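# Swap two tube racks between lab and reception

## Task

r1 begins in the laboratory and r2 in the reception; the connecting door is locked, but a service window between the rooms is open. Get the green rack, still holding every one of its tubes, standing on the reception's table, and get the grey rack standing on the lab bench. Neither rack nor any tube may ever reach the floor. At the end both robots must have released everything and moved away. Neither robot may tip over or finish leaning. A rack counts only if it stays in place without a robot holding it.

## Robot and tools

ROBOTS. r1 and r2 are identical Hello Robot Stretch 4 units, each about 1.6 m tall. Each has an omni-wheel base, a mast with a lift, a single arm that telescopes forward, a three-joint wrist and a two-finger gripper. Every point of the base rim lies within 0.23 m of the base origin. Each robot carries four cameras: <name>_head_camera, <name>_head_left_camera, <name>_head_right_camera and <name>_wrist_camera, where <name> is r1 or r2.

FRAMES. The base frame sits on the floor under the base centre, with x forward, y to the left and z up. The odometry frame is the base frame as it was when the scene began. Each robot reports only in its own frames. To relate one robot's position to the other's, use the images, lidar_m and wrist_depth_mm. hand_pose is a point between the open fingertips, expressed in the base frame. With all wrist joints at 0 its axes line up with the base axes. Its printed value may be slightly wrong.

execute_actions. The arguments are actions, a list holding one action or none, and optionally cameras. An empty list moves nothing and just returns state and images. cameras is a list of camera names or "all". If it is omitted or null you get every camera; [] gives none. An unknown name rejects the call. The action is an object keyed by "r1" and/or "r2", and all motions inside it start together.
- base: exactly one command per call, always an offset from where the base last measured itself in the latest state report. translate_m drives straight, forward positive, -2 to 2 m. strafe_m slides sideways, left positive, -2 to 2 m. rotate_rad turns in place, counter-clockwise positive, -3.2 to 3.2.
- joints: absolute targets by name. lift_m 0 to 1.2. arm_m (extension) 0 to 0.55. wrist_yaw_rad -1.134 to 4.276: 0 faces forward, positive turns left, 3.14 is folded back, and above 3.4 the arm may get in the way. wrist_pitch_rad -1.117 to 4.259: 0 is level, 1.57 points down. wrist_roll_rad -1.117 to 4.259: positive turns clockwise when seen from behind the gripper. gripper_m -0.038 to 0.141, the fingertip gap in metres; below 0 the tips press together. Targets outside a joint's range are clipped and flagged. Any other bad key or value rejects the whole call. One action runs for at most 15 s.
- pace: "slow", "default", "fast" or "max". Base speed is 0.1/0.3/0.4/0.6 m/s and turn rate is 1/2/3/4 rad/s respectively. With the lift above 0.2, these are further capped, down to 0.3 m/s and 1 rad/s at lift 1.2.
- contact_limits: {"arm_m": v}, where v runs from 0 (gentlest) to 0.75 (firmest); 0.5 if omitted.
- end_of_arm: "enable_torque", sent on its own, revives wrist or gripper motors that have shut off.
A joint or robot you leave out may keep pushing toward its previous target.
To unfold the wrist at the start, send lift_m 0.4 together with wrist_yaw_rad 0.

wait: seconds 0 to 10. It commands nothing and returns the same output as an empty action.
zoom_image: camera plus region [x0, y0, x1, y1] in pixels from the top-left corner, at most 504x504. It works only on cameras that returned a full image in the latest result.
finished_scene: scene, the number of the current scene. It is final, and the result reports success.

RESULTS. pictures lists the order of the returned images. base_status and joint_status show how each motion ended. "done" for the base only means the wheels turned the commanded amount. "off_target" means it stopped short and may still be pushing. "contact_stop_at_<key>" means something blocked it and that part goes slack, so a slack lift can sink and a slack base can roll. "limit_stop_at_<name>" is a built-in limit: "own_body" means self-collision (likely with the gripper pitched up below -0.2 and rolled), and "tilt" means the robot leans over 6 degrees and its drives go limp. "torque_fault" means a wrist motor hit maximum effort and went limp until enable_torque. "time_out" also occurs. After any stop other than off_target, the old target is dropped. on_its_own reports uncommanded behaviour; there "held at" is a target, not a position. If one call in a reply reports a stop, later execute_actions, wait and finished_scene calls in that same reply are skipped.
lidar_m: 12 distances in metres for 30-degree sectors, counter-clockwise from straight ahead (4th left, 7th behind, 10th right). "-" means nothing seen or closer than 0.25 m. It sees from about 0.15 m up to robot height, so table tops show up. It misses glass, thin legs and much of what is behind, and it sees the other robot. wrist_depth_mm: a 7x7 grid of median depths, 100 to 2000 mm, read from the top left, with "-" for no reading. It includes robot bodies but leaves out clear objects. base_odometry comes from wheel turns, with heading between -3.142 and 3.142, left positive. If turned_by_wheels and turned_by_imu differ by more than about 0.1 rad, the base hit something or slipped. base_tilt is in degrees, forward and right positive, with about 1.5 degrees of fixed bias. motor_effort is a percentage with the peak in brackets; wheel_0-2 positive means turning right. A firm grip shows up as a clear change in the gripper's effort. The gripper_m reading alone does not prove that something is held.

GRIPPING. Command a gap smaller than the object. Closing tighter pulls it toward the wrist by up to a third of the shortfall. If the fingertips jam on a surface, raise the lift.

HAZARDS. Robots pressing on each other is a failure, and once two bases touch, any further drive presses hard. Two robots' travel can differ by up to about 3 cm per metre, so shared carrying is risky. Turning or driving with over 1 kg held and arm_m above 0.2 can tip the robot, especially at fast paces. A steady push with a high gripper can too. A level gripper carrying more than about 2 kg can trip the wrist. Small loose items may be nudged occasionally. Avoid drops, slams and hard pushes.

CAMERAS. The calibration uses OpenCV conventions. T_world_to_cam maps the carrying robot's base frame into the camera frame. Head cameras are pinhole+radial (420x560); the left and right head cameras are fisheye (420x672); wrist cameras are 616x392. Expect small per-scene errors, which are larger for the wrist camera when the arm is extended.

Each tool is called after "Request:" in YAML: its name, and indented under it one key for each argument.

## Session

Request:
execute_actions:
  actions: []

Scene clock: 0.00 s.
r1.base_odometry: x=+0.000 y=+0.000 heading=+0.000 (m, m, rad; r1's odometry frame)
r1.turned_by_wheels: +0.000 (rad since the last result)
r1.turned_by_imu: +0.000 (rad since the last result)
r1.base_tilt: forward=+0.4 right=-0.3 (deg)
r1.lidar_m: 1.13 1.05 2.92 1.02 0.95 0.97 1.05 1.15 1.10 1.23 1.78 3.27
r1.base_status: not commanded
r1.joint_positions: lift_m=+0.139 arm_m=-0.002 wrist_yaw_rad=+3.052 wrist_pitch_rad=-0.005 wrist_roll_rad=+0.016 gripper_m=+0.057
r1.joint_status: not commanded
r1.motor_effort: lift_m=+20 arm_m=+0 wrist_yaw_rad=+0 wrist_pitch_rad=-5 wrist_roll_rad=-1 gripper_m=+1 wheel_0=+0 wheel_1=-1 wheel_2=+1 (%)
r1.hand_pose: x=-0.1106 y=+0.1129 z=+0.3186 quat_wxyz=(+0.045, +0.003, +0.008, +0.999) (m; r1's base frame)
r1.wrist_depth_mm: - 141 1397 1229 1060 931 854 / - 129 1336 1229 1078 931 878 / 103 140 223 1255 1078 931 878 / 131 144 1397 1255 1098 946 891 / 1182 1430 1499 1255 1078 960 891 / 1078 1098 200 1025 917 946 878 / 788 759 768 111 759 723 759
r2.base_odometry: x=+0.000 y=+0.000 heading=+0.000 (m, m, rad; r2's odometry frame)
r2.turned_by_wheels: +0.000 (rad since the last result)
r2.turned_by_imu: +0.000 (rad since the last result)
r2.base_tilt: forward=+0.5 right=-0.1 (deg)
r2.lidar_m: 2.35 0.91 0.94 1.62 2.45 1.36 1.11 1.12 1.32 1.20 1.11 1.13
r2.base_status: not commanded
r2.joint_positions: lift_m=+0.173 arm_m=+0.001 wrist_yaw_rad=+3.220 wrist_pitch_rad=-0.003 wrist_roll_rad=+0.006 gripper_m=+0.057
r2.joint_status: not commanded
r2.motor_effort: lift_m=+20 arm_m=-1 wrist_yaw_rad=-3 wrist_pitch_rad=-7 wrist_roll_rad=-1 gripper_m=-3 wheel_0=+0 wheel_1=+1 wheel_2=+0 (%)
r2.hand_pose: x=-0.1229 y=+0.0645 z=+0.3522 quat_wxyz=(-0.039, +0.001, +0.003, +0.999) (m; r2's base frame)
r2.wrist_depth_mm: - - 137 1308 1366 1464 1499 / - - 133 1308 1336 1397 1499 / - - 123 189 1336 1397 1464 / - 108 133 256 1336 1397 1464 / 180 232 1229 1255 1308 1366 1464 / 188 1182 1205 1255 211 1366 1430 / 188 878 842 1042 904 904 976
pictures: r1_head_camera, r1_head_left_camera, r1_head_right_camera, r1_wrist_camera, r2_head_camera, r2_head_left_camera, r2_head_right_camera, r2_wrist_camera
Images, in order (width x height): r1_head_camera 420x560, r1_head_left_camera 420x672, r1_head_right_camera 420x672, r1_wrist_camera 616x392, r2_head_camera 420x560, r2_head_left_camera 420x672, r2_head_right_camera 420x672, r2_wrist_camera 616x392.

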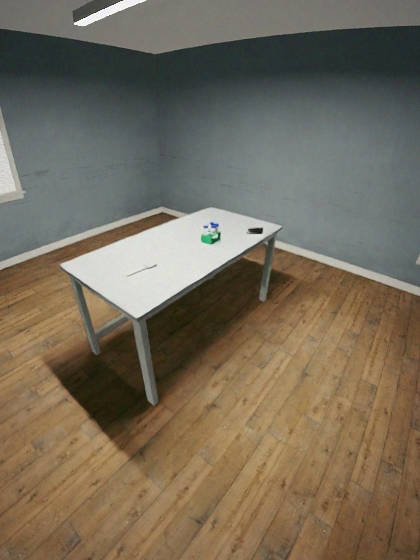

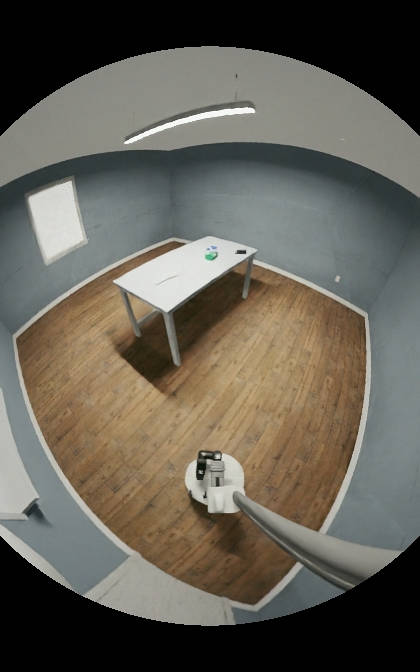

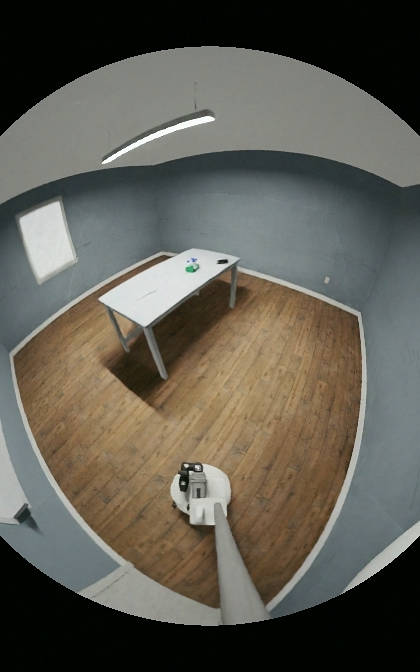

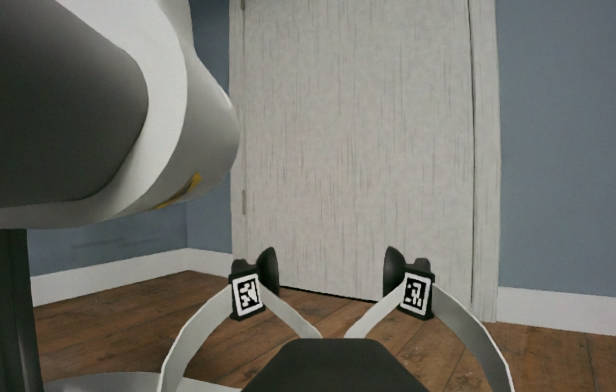

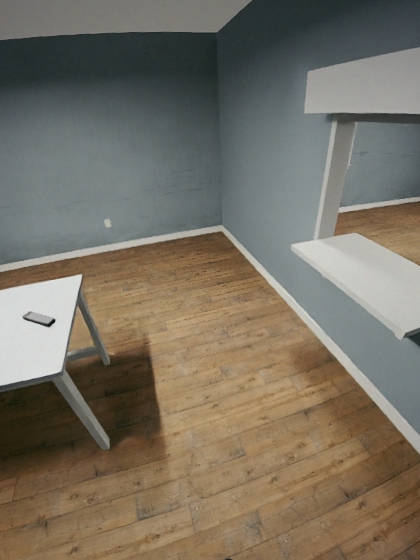

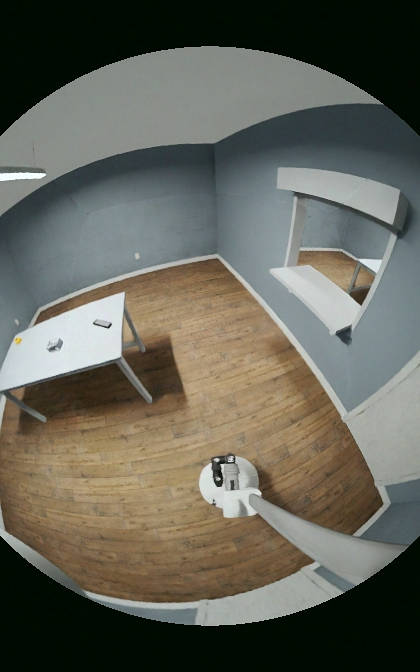

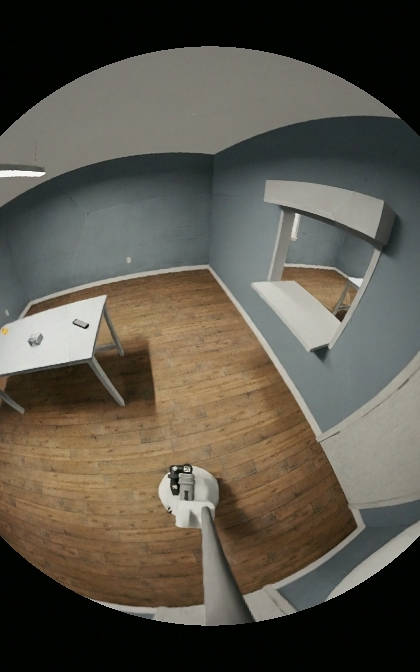

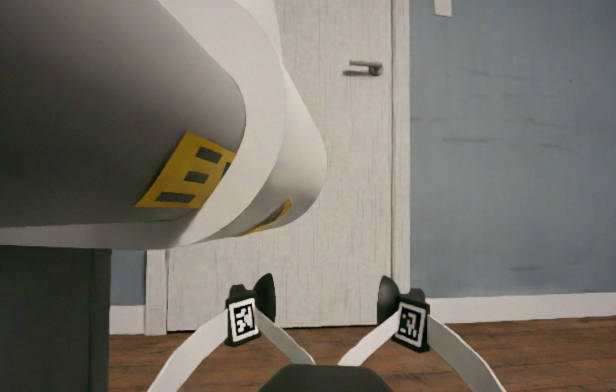

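Request:
zoom_image:
  camera: "r1_head_camera"
  region: [170, 200, 290, 270]

Request:
zoom_image:
  camera: "r2_head_left_camera"
  region: [0, 290, 160, 430]

Region (170, 200, 290, 270) of r1_head_camera's 420x560 image, scaled by 4.200, with more detail than that image has; it fills the top 294 rows of this view, and the rest is white.

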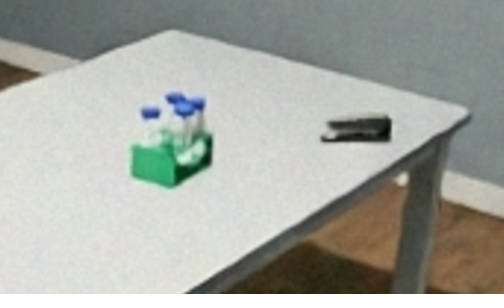

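Region (0, 290, 160, 430) of r2_head_left_camera's 420x672 image, scaled by 3.150, with more detail than that image has; it fills the top 441 rows of this view, and the rest is white.

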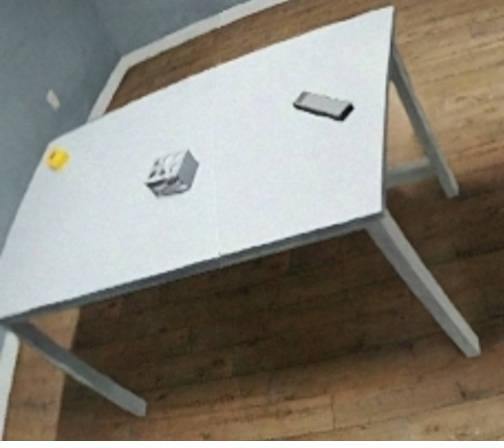

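Request:
execute_actions:
  actions:
    - {"r1":{"base":{"rotate_rad":0.946},"pace":"fast"},"r2":{"base":{"rotate_rad":0.27},"pace":"fast"}}
  cameras: []

Request:
execute_actions:
  actions:
    - {"r1":{"base":{"strafe_m":-1.45},"joints":{"lift_m":0.7,"wrist_yaw_rad":0,"gripper_m":0.14},"pace":"max"},"r2":{"base":{"strafe_m":1.08},"joints":{"lift_m":0.7,"wrist_yaw_rad":0,"gripper_m":0.14},"pace":"max"}}
  cameras: ["r1_head_camera","r1_wrist_camera","r2_head_camera","r2_wrist_camera"]

Scene clock: 2.27 s.
r1.base_odometry: x=+0.000 y=+0.000 heading=+0.946 (m, m, rad; r1's odometry frame)
r1.turned_by_wheels: +0.946 (rad since the last result)
r1.turned_by_imu: +0.970 (rad since the last result)
r1.base_tilt: forward=+0.5 right=-0.3 (deg)
r1.lidar_m: 3.60 1.12 0.96 0.93 1.01 1.15 1.13 1.19 1.62 3.28 1.22 1.02
r1.base_status: done
r1.joint_positions: lift_m=+0.139 arm_m=-0.002 wrist_yaw_rad=+3.052 wrist_pitch_rad=-0.005 wrist_roll_rad=+0.016 gripper_m=+0.057
r1.joint_status: not commanded
r1.motor_effort: lift_m=+20(20) arm_m=+0(1) wrist_yaw_rad=+0(0) wrist_pitch_rad=-5(5) wrist_roll_rad=+0(1) gripper_m=-2(2) wheel_0=-3(10) wheel_1=-1(11) wheel_2=+0(14) (%)
r1.hand_pose: x=-0.1106 y=+0.1129 z=+0.3186 quat_wxyz=(+0.045, +0.003, +0.008, +0.999) (m; r1's base frame)
r1.wrist_depth_mm: - 141 1255 1255 1255 1281 1255 / - 129 1255 1281 1281 1281 1255 / 103 140 223 1255 1281 1281 1308 / 131 144 1281 1281 1308 1308 1281 / 1255 1255 1281 1308 1308 1308 1308 / 1078 1118 201 1025 931 1042 1025 / 788 759 768 111 750 723 759
r2.base_odometry: x=+0.000 y=+0.000 heading=+0.270 (m, m, rad; r2's odometry frame)
r2.turned_by_wheels: +0.270 (rad since the last result)
r2.turned_by_imu: +0.269 (rad since the last result)
r2.base_tilt: forward=+0.7 right=+0.2 (deg)
r2.lidar_m: 3.58 0.93 1.15 3.07 1.68 1.15 1.12 1.15 1.26 1.18 1.12 1.39
r2.base_status: done
r2.joint_positions: lift_m=+0.173 arm_m=+0.001 wrist_yaw_rad=+3.220 wrist_pitch_rad=-0.003 wrist_roll_rad=+0.006 gripper_m=+0.057
r2.joint_status: not commanded
r2.motor_effort: lift_m=+20(20) arm_m=-1(1) wrist_yaw_rad=-1(3) wrist_pitch_rad=-7(8) wrist_roll_rad=-1(1) gripper_m=-3(1) wheel_0=+1(6) wheel_1=+1(8) wheel_2=+1(8) (%)
r2.hand_pose: x=-0.1229 y=+0.0645 z=+0.3522 quat_wxyz=(-0.039, +0.001, +0.003, +0.999) (m; r2's base frame)
r2.wrist_depth_mm: - - 137 1255 1281 1229 1205 / - - 133 1255 1255 1205 1182 / - - 122 188 1281 1182 1205 / - 108 133 256 1229 1182 1160 / 180 231 1255 1255 1229 1182 1160 / 189 1308 1229 1229 212 1182 1138 / 188 891 854 1042 917 917 991
pictures: none
No camera images: the call's "cameras" was empty. Leave "cameras" out to get every camera's image.

Scene clock: 6.00 s.
r1.base_odometry: x=+1.176 y=-0.849 heading=+0.946 (m, m, rad; r1's odometry frame)
r1.turned_by_wheels: +0.000 (rad since the last result)
r1.turned_by_imu: +0.005 (rad since the last result)
r1.base_tilt: forward=+0.4 right=-0.3 (deg)
r1.lidar_m: 0.81 0.88 2.35 2.40 1.60 1.19 1.13 1.19 1.62 1.82 1.90 0.87
r1.base_status: done
r1.joint_positions: lift_m=+0.700 arm_m=-0.002 wrist_yaw_rad=+0.000 wrist_pitch_rad=-0.005 wrist_roll_rad=+0.016 gripper_m=+0.140
r1.joint_status: all done
r1.motor_effort: lift_m=+20(27) arm_m=+0(1) wrist_yaw_rad=+0(6) wrist_pitch_rad=-2(4) wrist_roll_rad=+0(1) gripper_m=+2(5) wheel_0=-2(17) wheel_1=+2(18) wheel_2=+0(1) (%)
r1.hand_pose: x=+0.4573 y=-0.0874 z=+0.8797 quat_wxyz=(+1.000, +0.008, -0.003, +0.000) (m; r1's base frame)
r1.wrist_depth_mm: - - - - - - - / - - - - - - - / - - - - - - - / - - - - - - - / 878 891 891 866 854 699 809 / 707 699 640 676 634 621 668 / 1983 1464 1983 111 1921 1756 1863
r2.base_odometry: x=-0.288 y=+1.041 heading=+0.270 (m, m, rad; r2's odometry frame)
r2.turned_by_wheels: +0.000 (rad since the last result)
r2.turned_by_imu: -0.001 (rad since the last result)
r2.base_tilt: forward=+0.6 right=+0.1 (deg)
r2.lidar_m: 0.79 0.80 1.15 1.98 1.76 1.24 1.17 1.22 1.60 2.12 2.15 0.83
r2.base_status: done
r2.joint_positions: lift_m=+0.700 arm_m=+0.001 wrist_yaw_rad=+0.000 wrist_pitch_rad=-0.003 wrist_roll_rad=+0.006 gripper_m=+0.140
r2.joint_status: all done
r2.motor_effort: lift_m=+23(28) arm_m=+0(0) wrist_yaw_rad=-3(8) wrist_pitch_rad=-7(8) wrist_roll_rad=+0(2) gripper_m=-1(3) wheel_0=+1(13) wheel_1=-1(17) wheel_2=+1(2) (%)
r2.hand_pose: x=+0.4600 y=-0.0874 z=+0.8788 quat_wxyz=(+1.000, +0.003, -0.001, +0.000) (m; r2's base frame)
r2.wrist_depth_mm: - - - - - - - / - - - - - - - / - - - - - - - / - - - - - - - / - 1336 - - - - - / 634 615 218 621 627 204 634 / 1863 1921 1921 387 1921 603 597
pictures: r1_head_camera, r1_wrist_camera, r2_head_camera, r2_wrist_camera
camera_calibration (this result's frames):
r1_wrist_camera: T_world_to_cam=[[0.0524537, -0.998335, -0.0239876, -0.0748336], [-0.0496391, 0.0213844, -0.998538, 0.950409], [0.997389, 0.0535677, -0.0484348, -0.178233], [0, 0, 0, 1]] pos_world=[0.228871, -0.0854854, 0.938591]
r2_wrist_camera: T_world_to_cam=[[0.0381216, -0.99926, 0.00517108, -0.0995302], [0.0329015, -0.00391688, -0.999451, 0.925], [0.998731, 0.0382708, 0.0327279, -0.263679], [0, 0, 0, 1]] pos_world=[0.236705, -0.0857422, 0.933637]
Images, in order (width x height): r1_head_camera 420x560, r1_wrist_camera 616x392, r2_head_camera 420x560, r2_wrist_camera 616x392.

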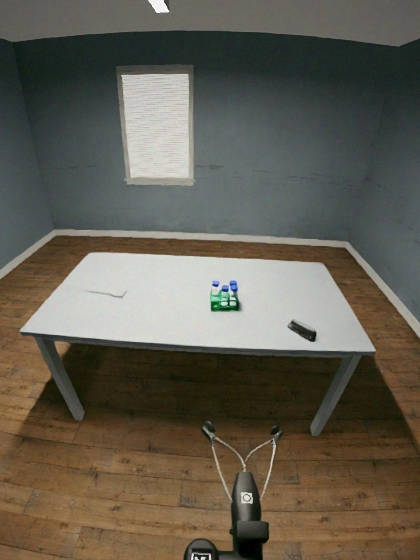

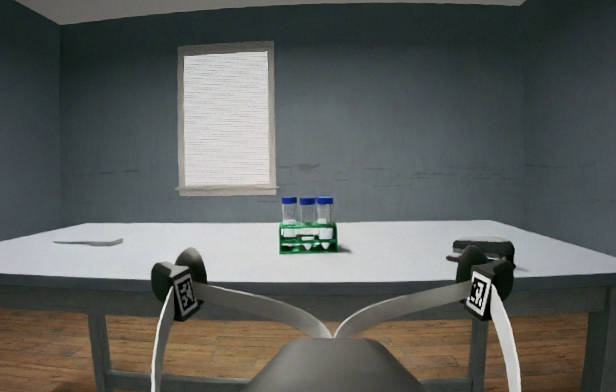

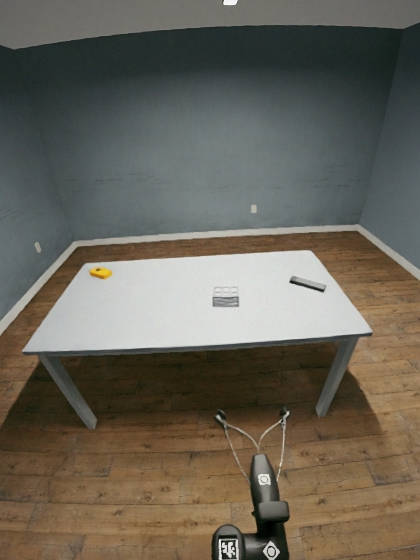

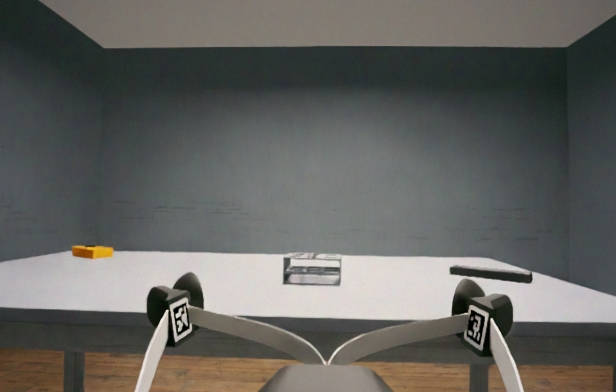

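Request:
execute_actions:
  actions:
    - {"r1":{"base":{"strafe_m":0.04},"joints":{"lift_m":0.70,"arm_m":0.4,"wrist_pitch_rad":0.2,"gripper_m":0.141},"pace":"fast"},"r2":{"base":{"strafe_m":0.04},"joints":{"lift_m":0.7,"arm_m":0.4,"wrist_pitch_rad":0.2,"gripper_m":0.141},"pace":"fast"}}
  cameras: ["r1_head_camera","r1_wrist_camera","r2_head_camera","r2_wrist_camera"]

Scene clock: 8.47 s.
r1.base_odometry: x=+1.143 y=-0.825 heading=+0.945 (m, m, rad; r1's odometry frame)
r1.turned_by_wheels: +0.000 (rad since the last result)
r1.turned_by_imu: +0.000 (rad since the last result)
r1.base_tilt: forward=+0.4 right=-0.4 (deg)
r1.lidar_m: 0.83 0.89 2.28 2.31 1.66 1.20 1.13 1.18 1.65 1.86 1.96 0.86
r1.base_status: done
r1.joint_positions: lift_m=+0.700 arm_m=+0.399 wrist_yaw_rad=+0.000 wrist_pitch_rad=+0.202 wrist_roll_rad=+0.016 gripper_m=+0.141
r1.joint_status: all done
r1.motor_effort: lift_m=+20(21) arm_m=+5(6) wrist_yaw_rad=-1(1) wrist_pitch_rad=-4(2) wrist_roll_rad=+0(1) gripper_m=+1(2) wheel_0=+1(13) wheel_1=-3(13) wheel_2=+0(0) (%)
r1.hand_pose: x=+0.8528 y=-0.0874 z=+0.8203 quat_wxyz=(+0.995, +0.008, +0.101, -0.001) (m; r1's base frame)
r1.wrist_depth_mm: - - - - - - - / - - - - - - - / - - - - - - - / 654 634 621 488 539 585 574 / 404 404 402 399 392 379 375 / 291 279 266 293 263 254 276 / 257 254 253 111 245 243 -
r2.base_odometry: x=-0.299 y=+1.079 heading=+0.270 (m, m, rad; r2's odometry frame)
r2.turned_by_wheels: +0.000 (rad since the last result)
r2.turned_by_imu: +0.000 (rad since the last result)
r2.base_tilt: forward=+0.6 right=-0.1 (deg)
r2.lidar_m: 0.80 0.83 1.11 1.95 1.73 1.23 1.15 1.21 1.61 2.17 2.20 0.84
r2.base_status: done
r2.joint_positions: lift_m=+0.700 arm_m=+0.399 wrist_yaw_rad=+0.000 wrist_pitch_rad=+0.202 wrist_roll_rad=+0.006 gripper_m=+0.141
r2.joint_status: all done
r2.motor_effort: lift_m=+24(23) arm_m=+5(6) wrist_yaw_rad=-3(2) wrist_pitch_rad=-6(7) wrist_roll_rad=-1(2) gripper_m=+0(1) wheel_0=+1(11) wheel_1=-3(13) wheel_2=+0(1) (%)
r2.hand_pose: x=+0.8527 y=-0.0874 z=+0.8201 quat_wxyz=(+0.995, +0.003, +0.101, +0.000) (m; r2's base frame)
r2.wrist_depth_mm: - - - - - - - / - - - - - - - / - - - - - - - / 891 891 904 904 904 904 - / 469 469 480 430 439 480 480 / 320 304 218 325 327 203 324 / 242 233 245 198 235 234 244
pictures: r1_head_camera, r1_wrist_camera, r2_head_camera, r2_wrist_camera
camera_calibration (this result's frames):
r1_wrist_camera: T_world_to_cam=[[0.046556, -0.998328, -0.0342613, -0.0834966], [-0.254183, 0.0213299, -0.966921, 1.05917], [0.966035, 0.0537246, -0.252765, -0.381132], [0, 0, 0, 1]] pos_world=[0.641297, -0.085473, 0.92494]
r2_wrist_camera: T_world_to_cam=[[0.0383928, -0.999259, -0.0026488, -0.108011], [-0.171152, -0.00396427, -0.985237, 1.01572], [0.984496, 0.0382794, -0.171178, -0.474553], [0, 0, 0, 1]] pos_world=[0.645186, -0.0857391, 0.919209]
Images, in order (width x height): r1_head_camera 420x560, r1_wrist_camera 616x392, r2_head_camera 420x560, r2_wrist_camera 616x392.

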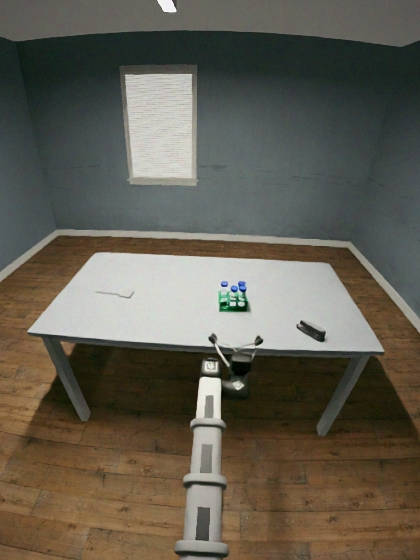

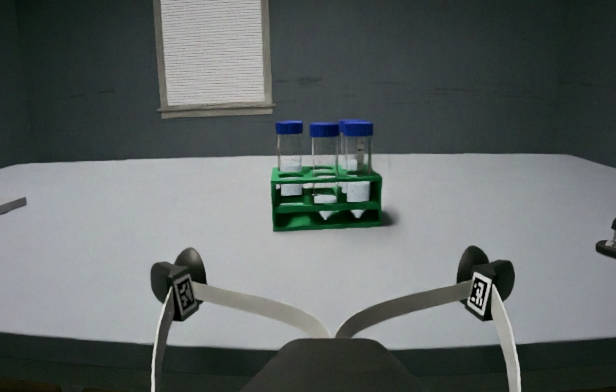

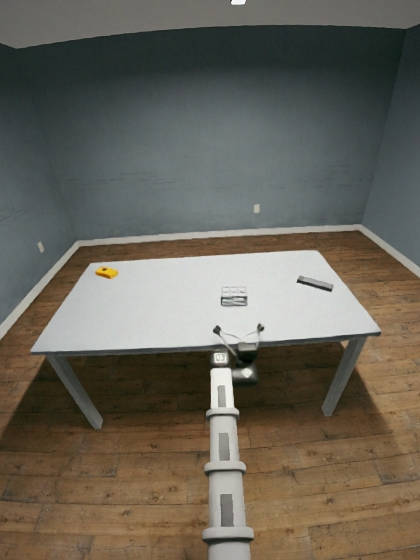

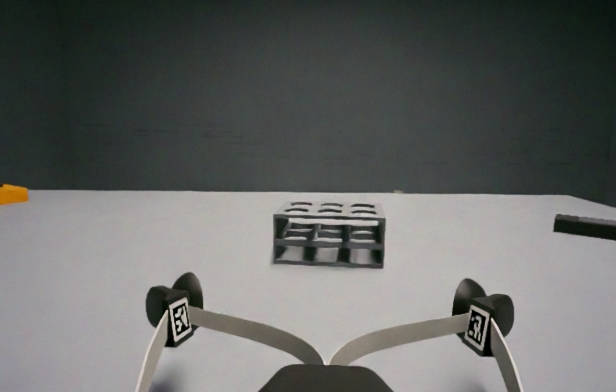

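Request:
execute_actions:
  actions:
    - {"r1":{"base":{"translate_m":0.15},"joints":{"lift_m":0.697}},"r2":{"base":{"translate_m":0.14},"joints":{"lift_m":0.692}}}
  cameras: ["r1_head_camera","r1_wrist_camera","r2_head_camera","r2_wrist_camera"]

Scene clock: 10.57 s.
r1.base_odometry: x=+1.231 y=-0.704 heading=+0.946 (m, m, rad; r1's odometry frame)
r1.turned_by_wheels: +0.000 (rad since the last result)
r1.turned_by_imu: +0.001 (rad since the last result)
r1.base_tilt: forward=+0.4 right=-0.3 (deg)
r1.lidar_m: 0.68 0.71 1.00 2.27 1.84 1.36 1.28 1.34 1.85 1.86 1.00 0.73
r1.base_status: done
r1.joint_positions: lift_m=+0.697 arm_m=+0.399 wrist_yaw_rad=+0.000 wrist_pitch_rad=+0.202 wrist_roll_rad=+0.016 gripper_m=+0.141
r1.joint_status: all done
r1.motor_effort: lift_m=+18(21) arm_m=+4(5) wrist_yaw_rad=-1(0) wrist_pitch_rad=-5(4) wrist_roll_rad=-1(1) gripper_m=+2(0) wheel_0=+3(9) wheel_1=+5(9) wheel_2=-3(11) (%)
r1.hand_pose: x=+0.8528 y=-0.0874 z=+0.8175 quat_wxyz=(+0.995, +0.008, +0.101, -0.001) (m; r1's base frame)
r1.wrist_depth_mm: - - - - - - - / - - - - - - - / - - - - - - - / 647 627 609 368 580 574 564 / 397 399 370 332 332 373 368 / 287 274 260 287 258 249 271 / 232 224 237 111 223 220 -
r2.base_odometry: x=-0.164 y=+1.117 heading=+0.271 (m, m, rad; r2's odometry frame)
r2.turned_by_wheels: +0.000 (rad since the last result)
r2.turned_by_imu: +0.001 (rad since the last result)
r2.base_tilt: forward=+0.5 right=+0.1 (deg)
r2.lidar_m: 0.66 0.67 0.91 1.95 1.95 1.38 1.30 1.35 1.81 2.14 0.95 0.71
r2.base_status: done
r2.joint_positions: lift_m=+0.692 arm_m=+0.399 wrist_yaw_rad=+0.000 wrist_pitch_rad=+0.202 wrist_roll_rad=+0.006 gripper_m=+0.141
r2.joint_status: all done
r2.motor_effort: lift_m=+15(23) arm_m=+5(5) wrist_yaw_rad=-2(3) wrist_pitch_rad=-7(6) wrist_roll_rad=-1(2) gripper_m=+0(1) wheel_0=+3(5) wheel_1=+4(8) wheel_2=-1(9) (%)
r2.hand_pose: x=+0.8527 y=-0.0874 z=+0.8127 quat_wxyz=(+0.995, +0.003, +0.101, +0.000) (m; r2's base frame)
r2.wrist_depth_mm: - - - - - - - / - - - - - - - / - - - - - - - / - - - - - - - / 449 449 455 359 330 452 459 / 304 290 217 287 281 202 309 / 231 222 234 193 223 223 233
pictures: r1_head_camera, r1_wrist_camera, r2_head_camera, r2_wrist_camera
camera_calibration (this result's frames):
r1_wrist_camera: T_world_to_cam=[[0.0465251, -0.998329, -0.0342616, -0.0835758], [-0.254188, 0.0213378, -0.966919, 1.05647], [0.966035, 0.0536949, -0.25277, -0.381855], [0, 0, 0, 1]] pos_world=[0.641315, -0.0854752, 0.922136]
r2_wrist_camera: T_world_to_cam=[[0.0383278, -0.999262, -0.00264879, -0.107994], [-0.171153, -0.00395314, -0.985237, 1.00851], [0.984499, 0.0382153, -0.171178, -0.475813], [0, 0, 0, 1]] pos_world=[0.645186, -0.085744, 0.911889]
Images, in order (width x height): r1_head_camera 420x560, r1_wrist_camera 616x392, r2_head_camera 420x560, r2_wrist_camera 616x392.

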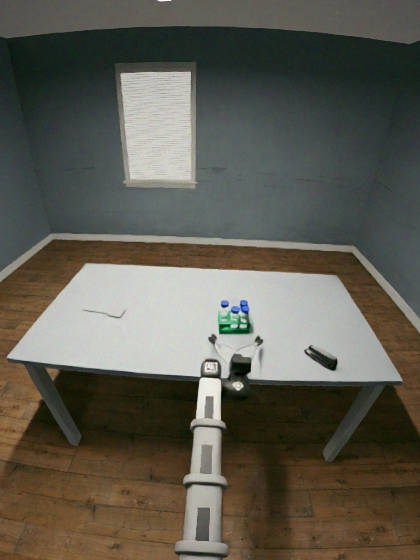

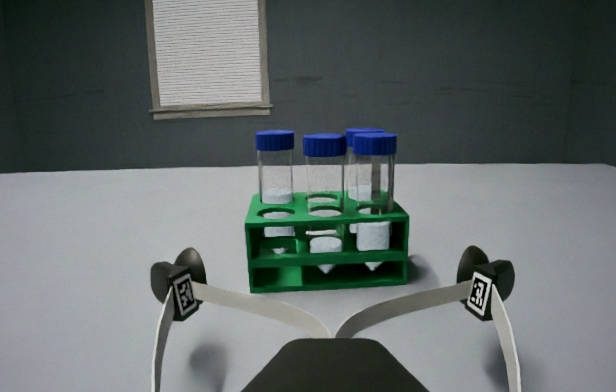

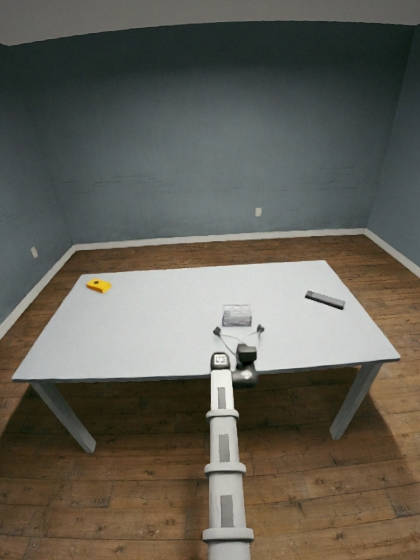

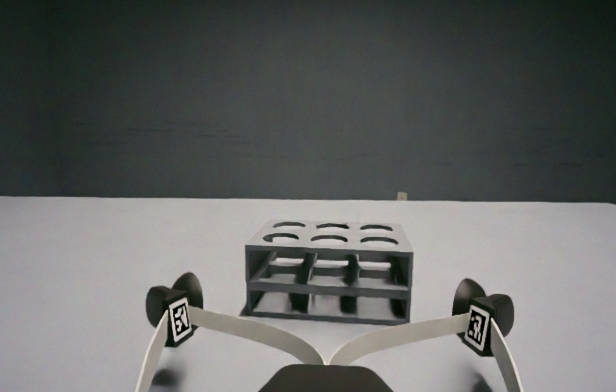

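Request:
execute_actions:
  actions:
    - {"r1":{"base":{"translate_m":0.085},"joints":{"lift_m":0.68,"wrist_roll_rad":-0.01}},"r2":{"base":{"translate_m":0.07},"joints":{"lift_m":0.682}}}
  cameras: ["r1_head_camera","r1_wrist_camera","r2_head_camera","r2_wrist_camera"]

Scene clock: 12.23 s.
r1.base_odometry: x=+1.281 y=-0.635 heading=+0.946 (m, m, rad; r1's odometry frame)
r1.turned_by_wheels: +0.001 (rad since the last result)
r1.turned_by_imu: +0.001 (rad since the last result)
r1.base_tilt: forward=+0.4 right=-0.2 (deg)
r1.lidar_m: 0.59 0.62 0.92 2.23 1.96 1.44 1.37 1.42 1.94 1.86 0.87 0.62
r1.base_status: done
r1.joint_positions: lift_m=+0.680 arm_m=+0.399 wrist_yaw_rad=+0.000 wrist_pitch_rad=+0.202 wrist_roll_rad=-0.009 gripper_m=+0.141
r1.joint_status: all done
r1.motor_effort: lift_m=+18(17) arm_m=+4(5) wrist_yaw_rad=-1(1) wrist_pitch_rad=-3(4) wrist_roll_rad=-2(1) gripper_m=-1(1) wheel_0=+4(9) wheel_1=+3(9) wheel_2=+0(13) (%)
r1.hand_pose: x=+0.8528 y=-0.0874 z=+0.8005 quat_wxyz=(+0.995, -0.005, +0.101, +0.001) (m; r1's base frame)
r1.wrist_depth_mm: - - - - - - - / - - - - - - - / - - - - 260 - - / 530 530 480 535 273 530 530 / 338 342 254 254 229 342 338 / 248 238 219 224 223 226 249 / 202 197 208 111 200 198 -
r2.base_odometry: x=-0.097 y=+1.136 heading=+0.271 (m, m, rad; r2's odometry frame)
r2.turned_by_wheels: +0.000 (rad since the last result)
r2.turned_by_imu: +0.001 (rad since the last result)
r2.base_tilt: forward=+0.8 right=+0.1 (deg)
r2.lidar_m: 0.60 0.63 0.84 1.96 2.02 1.44 1.36 1.41 1.90 2.12 0.86 0.60
r2.base_status: done
r2.joint_positions: lift_m=+0.682 arm_m=+0.399 wrist_yaw_rad=+0.000 wrist_pitch_rad=+0.202 wrist_roll_rad=+0.006 gripper_m=+0.141
r2.joint_status: all done
r2.motor_effort: lift_m=+15(16) arm_m=+5(5) wrist_yaw_rad=-2(2) wrist_pitch_rad=-6(8) wrist_roll_rad=+0(1) gripper_m=-1(1) wheel_0=+2(5) wheel_1=+2(7) wheel_2=+1(9) (%)
r2.hand_pose: x=+0.8527 y=-0.0874 z=+0.8027 quat_wxyz=(+0.995, +0.003, +0.101, +0.000) (m; r2's base frame)
r2.wrist_depth_mm: - - - - - - - / - - - - - - - / - - - - - - - / - - - - - - - / 415 418 387 259 260 424 424 / 283 268 216 248 224 202 285 / 214 206 216 185 207 207 216
pictures: r1_head_camera, r1_wrist_camera, r2_head_camera, r2_wrist_camera
camera_calibration (this result's frames):
r1_wrist_camera: T_world_to_cam=[[0.051557, -0.998623, -0.00967193, -0.108161], [-0.254228, -0.0037583, -0.967137, 1.03808], [0.965769, 0.0523216, -0.254071, -0.385009], [0, 0, 0, 1]] pos_world=[0.641315, -0.0839661, 0.905103]
r2_wrist_camera: T_world_to_cam=[[0.0383194, -0.999262, -0.00264886, -0.108016], [-0.171153, -0.00395163, -0.985237, 0.998653], [0.984499, 0.038207, -0.171178, -0.477531], [0, 0, 0, 1]] pos_world=[0.64519, -0.0857447, 0.90188]
Images, in order (width x height): r1_head_camera 420x560, r1_wrist_camera 616x392, r2_head_camera 420x560, r2_wrist_camera 616x392.

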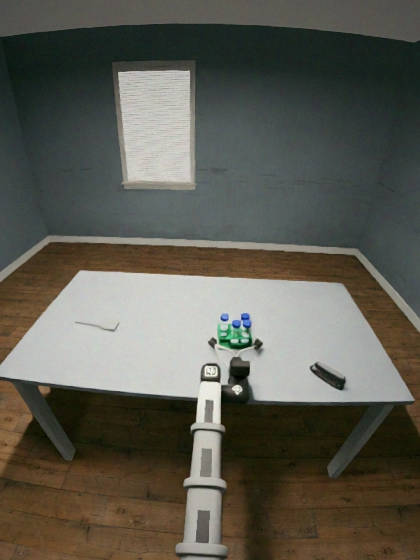

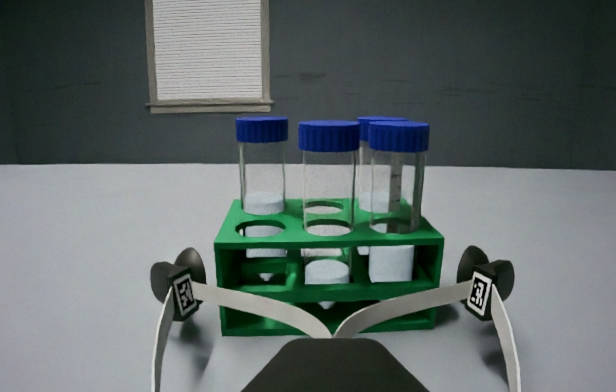

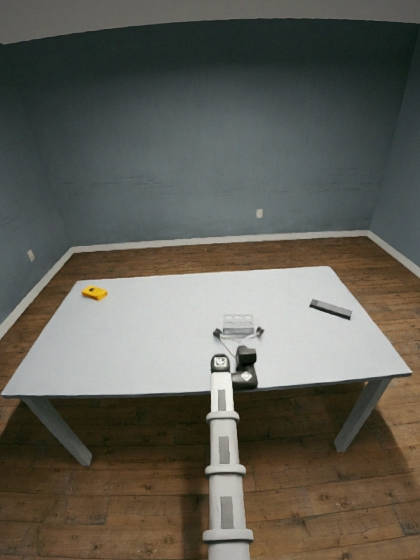

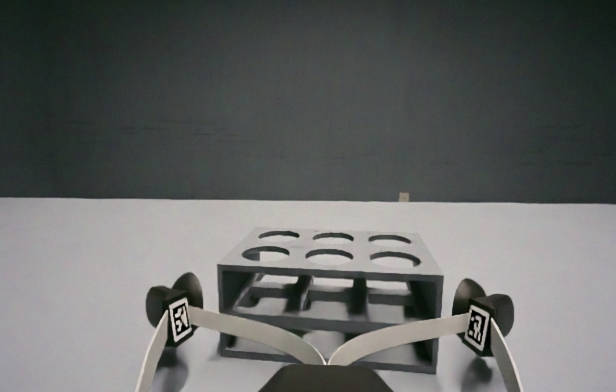

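Request:
execute_actions:
  actions:
    - {"r1":{"joints":{"arm_m":0.417},"pace":"slow"},"r2":{"joints":{"arm_m":0.417},"pace":"slow"}}
  cameras: ["r1_wrist_camera","r2_wrist_camera"]

Request:
execute_actions:
  actions:
    - {"r1":{"joints":{"gripper_m":0.07}},"r2":{"joints":{"gripper_m":0.07}}}
  cameras: ["r1_head_camera","r1_wrist_camera","r2_head_camera","r2_wrist_camera"]

Request:
zoom_image:
  camera: "r1_head_camera"
  region: [190, 300, 290, 380]

Scene clock: 13.50 s.
r1.base_odometry: x=+1.281 y=-0.635 heading=+0.946 (m, m, rad; r1's odometry frame)
r1.turned_by_wheels: +0.000 (rad since the last result)
r1.turned_by_imu: +0.000 (rad since the last result)
r1.base_tilt: forward=+0.4 right=-0.3 (deg)
r1.lidar_m: 0.62 0.65 0.89 2.25 1.94 1.44 1.37 1.44 1.94 1.85 0.89 0.63
r1.base_status: not commanded
r1.joint_positions: lift_m=+0.680 arm_m=+0.416 wrist_yaw_rad=+0.000 wrist_pitch_rad=+0.202 wrist_roll_rad=-0.009 gripper_m=+0.141
r1.joint_status: all done
r1.motor_effort: lift_m=+17(17) arm_m=+5(3) wrist_yaw_rad=-1(1) wrist_pitch_rad=-5(4) wrist_roll_rad=-2(2) gripper_m=+1(2) wheel_0=+4(4) wheel_1=+3(3) wheel_2=+0(1) (%)
r1.hand_pose: x=+0.8697 y=-0.0874 z=+0.8005 quat_wxyz=(+0.995, -0.005, +0.101, +0.001) (m; r1's base frame)
r1.wrist_depth_mm: - - - - - - - / - - - - - - - / - - - - 195 - - / 535 530 530 530 272 530 535 / 338 342 229 234 220 342 340 / 247 239 202 216 211 208 249 / 202 198 208 111 200 198 -
r2.base_odometry: x=-0.097 y=+1.136 heading=+0.271 (m, m, rad; r2's odometry frame)
r2.turned_by_wheels: +0.000 (rad since the last result)
r2.turned_by_imu: +0.000 (rad since the last result)
r2.base_tilt: forward=+0.6 right=+0.0 (deg)
r2.lidar_m: 0.59 0.62 0.84 1.96 2.03 1.44 1.38 1.42 1.89 2.11 0.88 0.61
r2.base_status: not commanded
r2.joint_positions: lift_m=+0.682 arm_m=+0.416 wrist_yaw_rad=+0.000 wrist_pitch_rad=+0.202 wrist_roll_rad=+0.006 gripper_m=+0.141
r2.joint_status: all done
r2.motor_effort: lift_m=+15(15) arm_m=+6(5) wrist_yaw_rad=-2(3) wrist_pitch_rad=-7(7) wrist_roll_rad=-1(2) gripper_m=-2(1) wheel_0=+2(2) wheel_1=+2(2) wheel_2=+1(1) (%)
r2.hand_pose: x=+0.8696 y=-0.0874 z=+0.8027 quat_wxyz=(+0.995, +0.003, +0.101, +0.000) (m; r2's base frame)
r2.wrist_depth_mm: - - - - - - - / - - - - - - - / - - - - - - - / - - - - - - - / 418 421 384 260 260 424 424 / 285 268 209 232 212 198 286 / 214 206 208 179 192 198 216
pictures: r1_wrist_camera, r2_wrist_camera
camera_calibration (this result's frames):
r1_wrist_camera: T_world_to_cam=[[0.0515589, -0.998623, -0.00965453, -0.109049], [-0.254228, -0.00377564, -0.967137, 1.04238], [0.965769, 0.0523189, -0.254072, -0.401351], [0, 0, 0, 1]] pos_world=[0.658238, -0.0839652, 0.905103]
r2_wrist_camera: T_world_to_cam=[[0.0383078, -0.999262, -0.00264875, -0.108658], [-0.171153, -0.00394975, -0.985237, 1.00155], [0.984499, 0.0381956, -0.171178, -0.494196], [0, 0, 0, 1]] pos_world=[0.662116, -0.0857455, 0.90188]
Images, in order (width x height): r1_wrist_camera 616x392, r2_wrist_camera 616x392.

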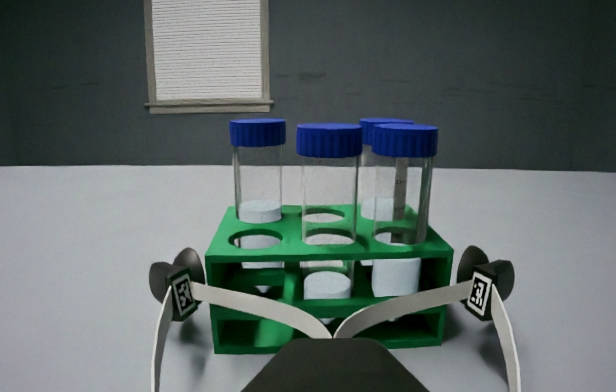

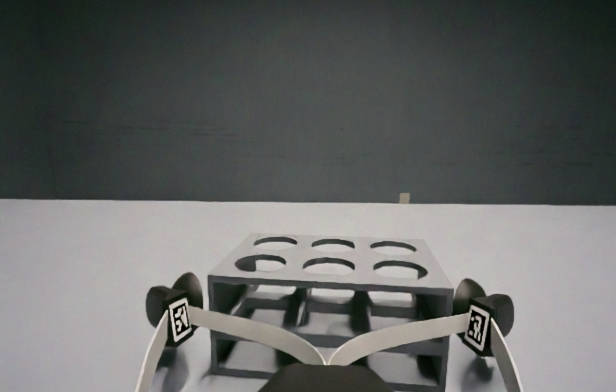

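Scene clock: 15.23 s.
r1.base_odometry: x=+1.281 y=-0.635 heading=+0.946 (m, m, rad; r1's odometry frame)
r1.turned_by_wheels: +0.000 (rad since the last result)
r1.turned_by_imu: +0.000 (rad since the last result)
r1.base_tilt: forward=+0.5 right=-0.3 (deg)
r1.lidar_m: 0.61 0.63 0.89 2.24 1.97 1.44 1.36 1.42 1.94 1.86 0.90 0.63
r1.base_status: not commanded
r1.joint_positions: lift_m=+0.680 arm_m=+0.416 wrist_yaw_rad=+0.000 wrist_pitch_rad=+0.205 wrist_roll_rad=-0.010 gripper_m=+0.070
r1.joint_status: all done
r1.motor_effort: lift_m=+18(18) arm_m=+5(5) wrist_yaw_rad=-1(0) wrist_pitch_rad=-12(12) wrist_roll_rad=-2(2) gripper_m=-16(24) wheel_0=+4(4) wheel_1=+3(3) wheel_2=+1(1) (%)
r1.hand_pose: x=+0.8696 y=-0.0874 z=+0.7997 quat_wxyz=(+0.995, -0.005, +0.102, +0.001) (m; r1's base frame)
r1.wrist_depth_mm: - - - - - - - / - - - - - - - / - - - 220 201 - - / 517 517 517 517 239 517 517 / 332 336 219 219 201 334 330 / 244 221 189 209 194 179 257 / 199 195 191 111 140 195 -
r2.base_odometry: x=-0.097 y=+1.136 heading=+0.271 (m, m, rad; r2's odometry frame)
r2.turned_by_wheels: +0.000 (rad since the last result)
r2.turned_by_imu: +0.000 (rad since the last result)
r2.base_tilt: forward=+0.6 right=+0.0 (deg)
r2.lidar_m: 0.59 0.62 0.83 1.95 2.03 1.46 1.38 1.42 1.89 2.13 0.87 0.61
r2.base_status: not commanded
r2.joint_positions: lift_m=+0.682 arm_m=+0.416 wrist_yaw_rad=+0.000 wrist_pitch_rad=+0.203 wrist_roll_rad=+0.006 gripper_m=+0.070
r2.joint_status: all done
r2.motor_effort: lift_m=+15(15) arm_m=+6(6) wrist_yaw_rad=-2(1) wrist_pitch_rad=-10(10) wrist_roll_rad=-2(0) gripper_m=-22(22) wheel_0=+2(2) wheel_1=+2(2) wheel_2=+1(1) (%)
r2.hand_pose: x=+0.8695 y=-0.0874 z=+0.8024 quat_wxyz=(+0.995, +0.003, +0.101, +0.000) (m; r2's base frame)
r2.wrist_depth_mm: - - - - - - - / - - - - - - - / - - - - - - - / - - - - - - - / 413 415 382 250 250 421 418 / 281 282 196 216 203 179 285 / 213 195 187 181 176 181 196
pictures: r1_head_camera, r1_wrist_camera, r2_head_camera, r2_wrist_camera
camera_calibration (this result's frames):
r1_wrist_camera: T_world_to_cam=[[0.0515488, -0.998623, -0.00971641, -0.108993], [-0.25688, -0.00385691, -0.966435, 1.0433], [0.965067, 0.0523146, -0.256726, -0.398711], [0, 0, 0, 1]] pos_world=[0.658403, -0.0839603, 0.904859]
r2_wrist_camera: T_world_to_cam=[[0.0381711, -0.999268, -0.00269497, -0.108538], [-0.172349, -0.00392702, -0.985028, 1.00207], [0.984296, 0.0380641, -0.172373, -0.493053], [0, 0, 0, 1]] pos_world=[0.662159, -0.0857556, 0.901789]
Images, in order (width x height): r1_head_camera 420x560, r1_wrist_camera 616x392, r2_head_camera 420x560, r2_wrist_camera 616x392.

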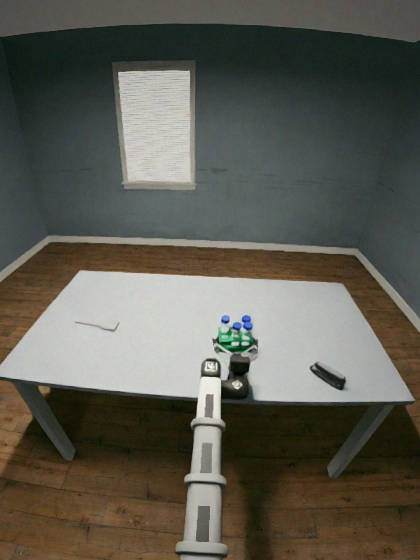

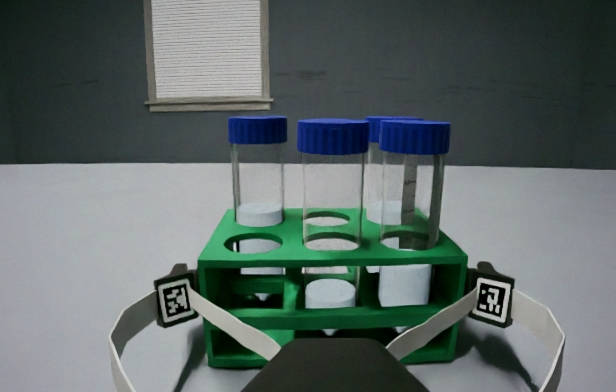

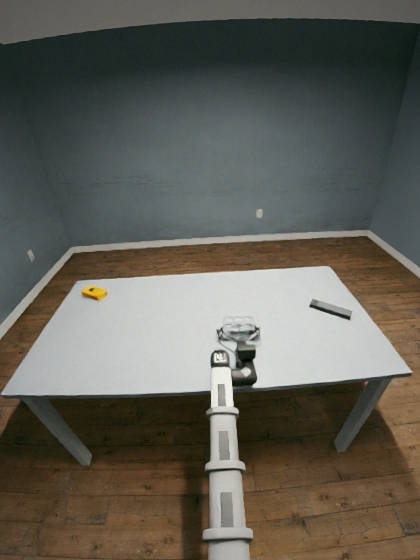

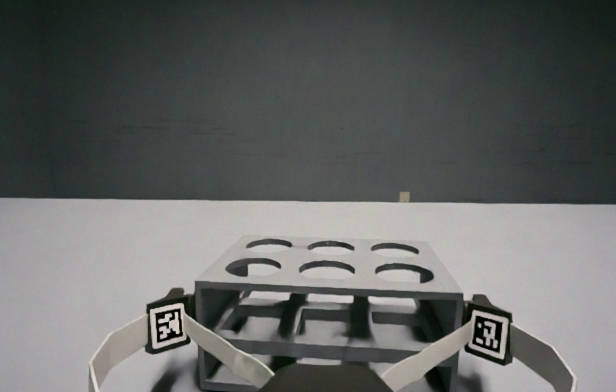

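Region (190, 300, 290, 380) of r1_head_camera's 420x560 image, scaled by 5.040, with more detail than that image has; it fills the top 403 rows of this view, and the rest is white.

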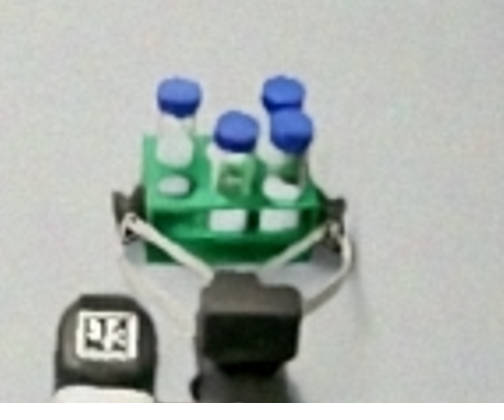

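Gripped. Test lift.

Request:
execute_actions:
  actions:
    - {"r1":{"joints":{"lift_m":0.72,"gripper_m":0.06}},"r2":{"joints":{"lift_m":0.72}}}
  cameras: ["r1_wrist_camera","r2_wrist_camera"]

Scene clock: 16.33 s.
r1.base_odometry: x=+1.281 y=-0.635 heading=+0.946 (m, m, rad; r1's odometry frame)
r1.turned_by_wheels: +0.000 (rad since the last result)
r1.turned_by_imu: +0.000 (rad since the last result)
r1.base_tilt: forward=+0.4 right=-0.3 (deg)
r1.lidar_m: 0.58 0.63 0.88 2.24 1.95 1.43 1.38 1.41 1.94 1.87 0.88 0.64
r1.base_status: not commanded
r1.joint_positions: lift_m=+0.720 arm_m=+0.416 wrist_yaw_rad=+0.000 wrist_pitch_rad=+0.205 wrist_roll_rad=-0.010 gripper_m=+0.060
r1.joint_status: all done
r1.motor_effort: lift_m=+23(24) arm_m=+5(5) wrist_yaw_rad=+0(0) wrist_pitch_rad=-12(13) wrist_roll_rad=-1(2) gripper_m=-23(21) wheel_0=+4(4) wheel_1=+3(3) wheel_2=+0(0) (%)
r1.hand_pose: x=+0.8696 y=-0.0874 z=+0.8391 quat_wxyz=(+0.995, -0.005, +0.102, +0.001) (m; r1's base frame)
r1.wrist_depth_mm: - - - - - - - / - - - - - - - / - - - 216 182 - - / 668 668 661 668 668 661 661 / 427 430 216 217 200 430 427 / 314 285 187 193 191 178 329 / 255 250 204 111 142 250 -
r2.base_odometry: x=-0.097 y=+1.136 heading=+0.271 (m, m, rad; r2's odometry frame)
r2.turned_by_wheels: +0.000 (rad since the last result)
r2.turned_by_imu: +0.000 (rad since the last result)
r2.base_tilt: forward=+0.5 right=+0.1 (deg)
r2.lidar_m: 0.60 0.59 0.85 1.96 2.03 1.46 1.38 1.42 1.91 2.13 0.88 0.63
r2.base_status: not commanded
r2.joint_positions: lift_m=+0.720 arm_m=+0.416 wrist_yaw_rad=+0.000 wrist_pitch_rad=+0.203 wrist_roll_rad=+0.006 gripper_m=+0.070
r2.joint_status: all done
r2.motor_effort: lift_m=+26(26) arm_m=+6(5) wrist_yaw_rad=-3(0) wrist_pitch_rad=-11(10) wrist_roll_rad=-1(0) gripper_m=-22(21) wheel_0=+2(2) wheel_1=+2(2) wheel_2=+1(1) (%)
r2.hand_pose: x=+0.8695 y=-0.0874 z=+0.8395 quat_wxyz=(+0.995, +0.003, +0.102, +0.000) (m; r2's base frame)
r2.wrist_depth_mm: - - - - - - - / - - - - - - - / - - - - - - - / - - - - - - - / 530 525 484 250 249 535 535 / 359 359 196 217 204 179 362 / 272 249 187 181 176 181 255
pictures: r1_wrist_camera, r2_wrist_camera
camera_calibration (this result's frames):
r1_wrist_camera: T_world_to_cam=[[0.051544, -0.998623, -0.00974227, -0.108582], [-0.257366, -0.00385693, -0.966306, 1.08171], [0.964938, 0.0523146, -0.25721, -0.388044], [0, 0, 0, 1]] pos_world=[0.658429, -0.0839603, 0.944392]
r2_wrist_camera: T_world_to_cam=[[0.0381704, -0.999268, -0.00270384, -0.108429], [-0.17258, -0.00392707, -0.984988, 1.03876], [0.984256, 0.038064, -0.172604, -0.486422], [0, 0, 0, 1]] pos_world=[0.662172, -0.0857556, 0.938915]
Images, in order (width x height): r1_wrist_camera 616x392, r2_wrist_camera 616x392.

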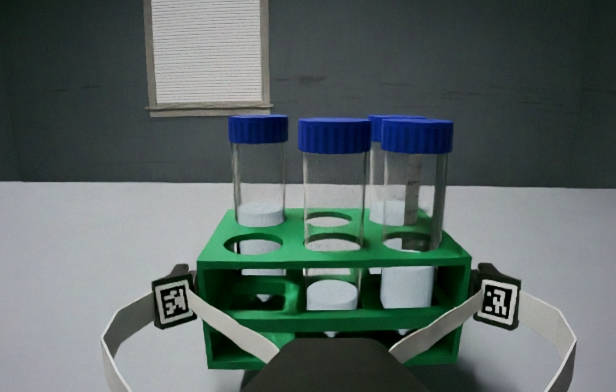

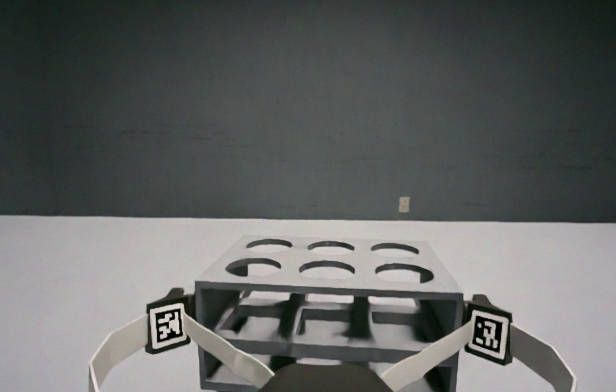

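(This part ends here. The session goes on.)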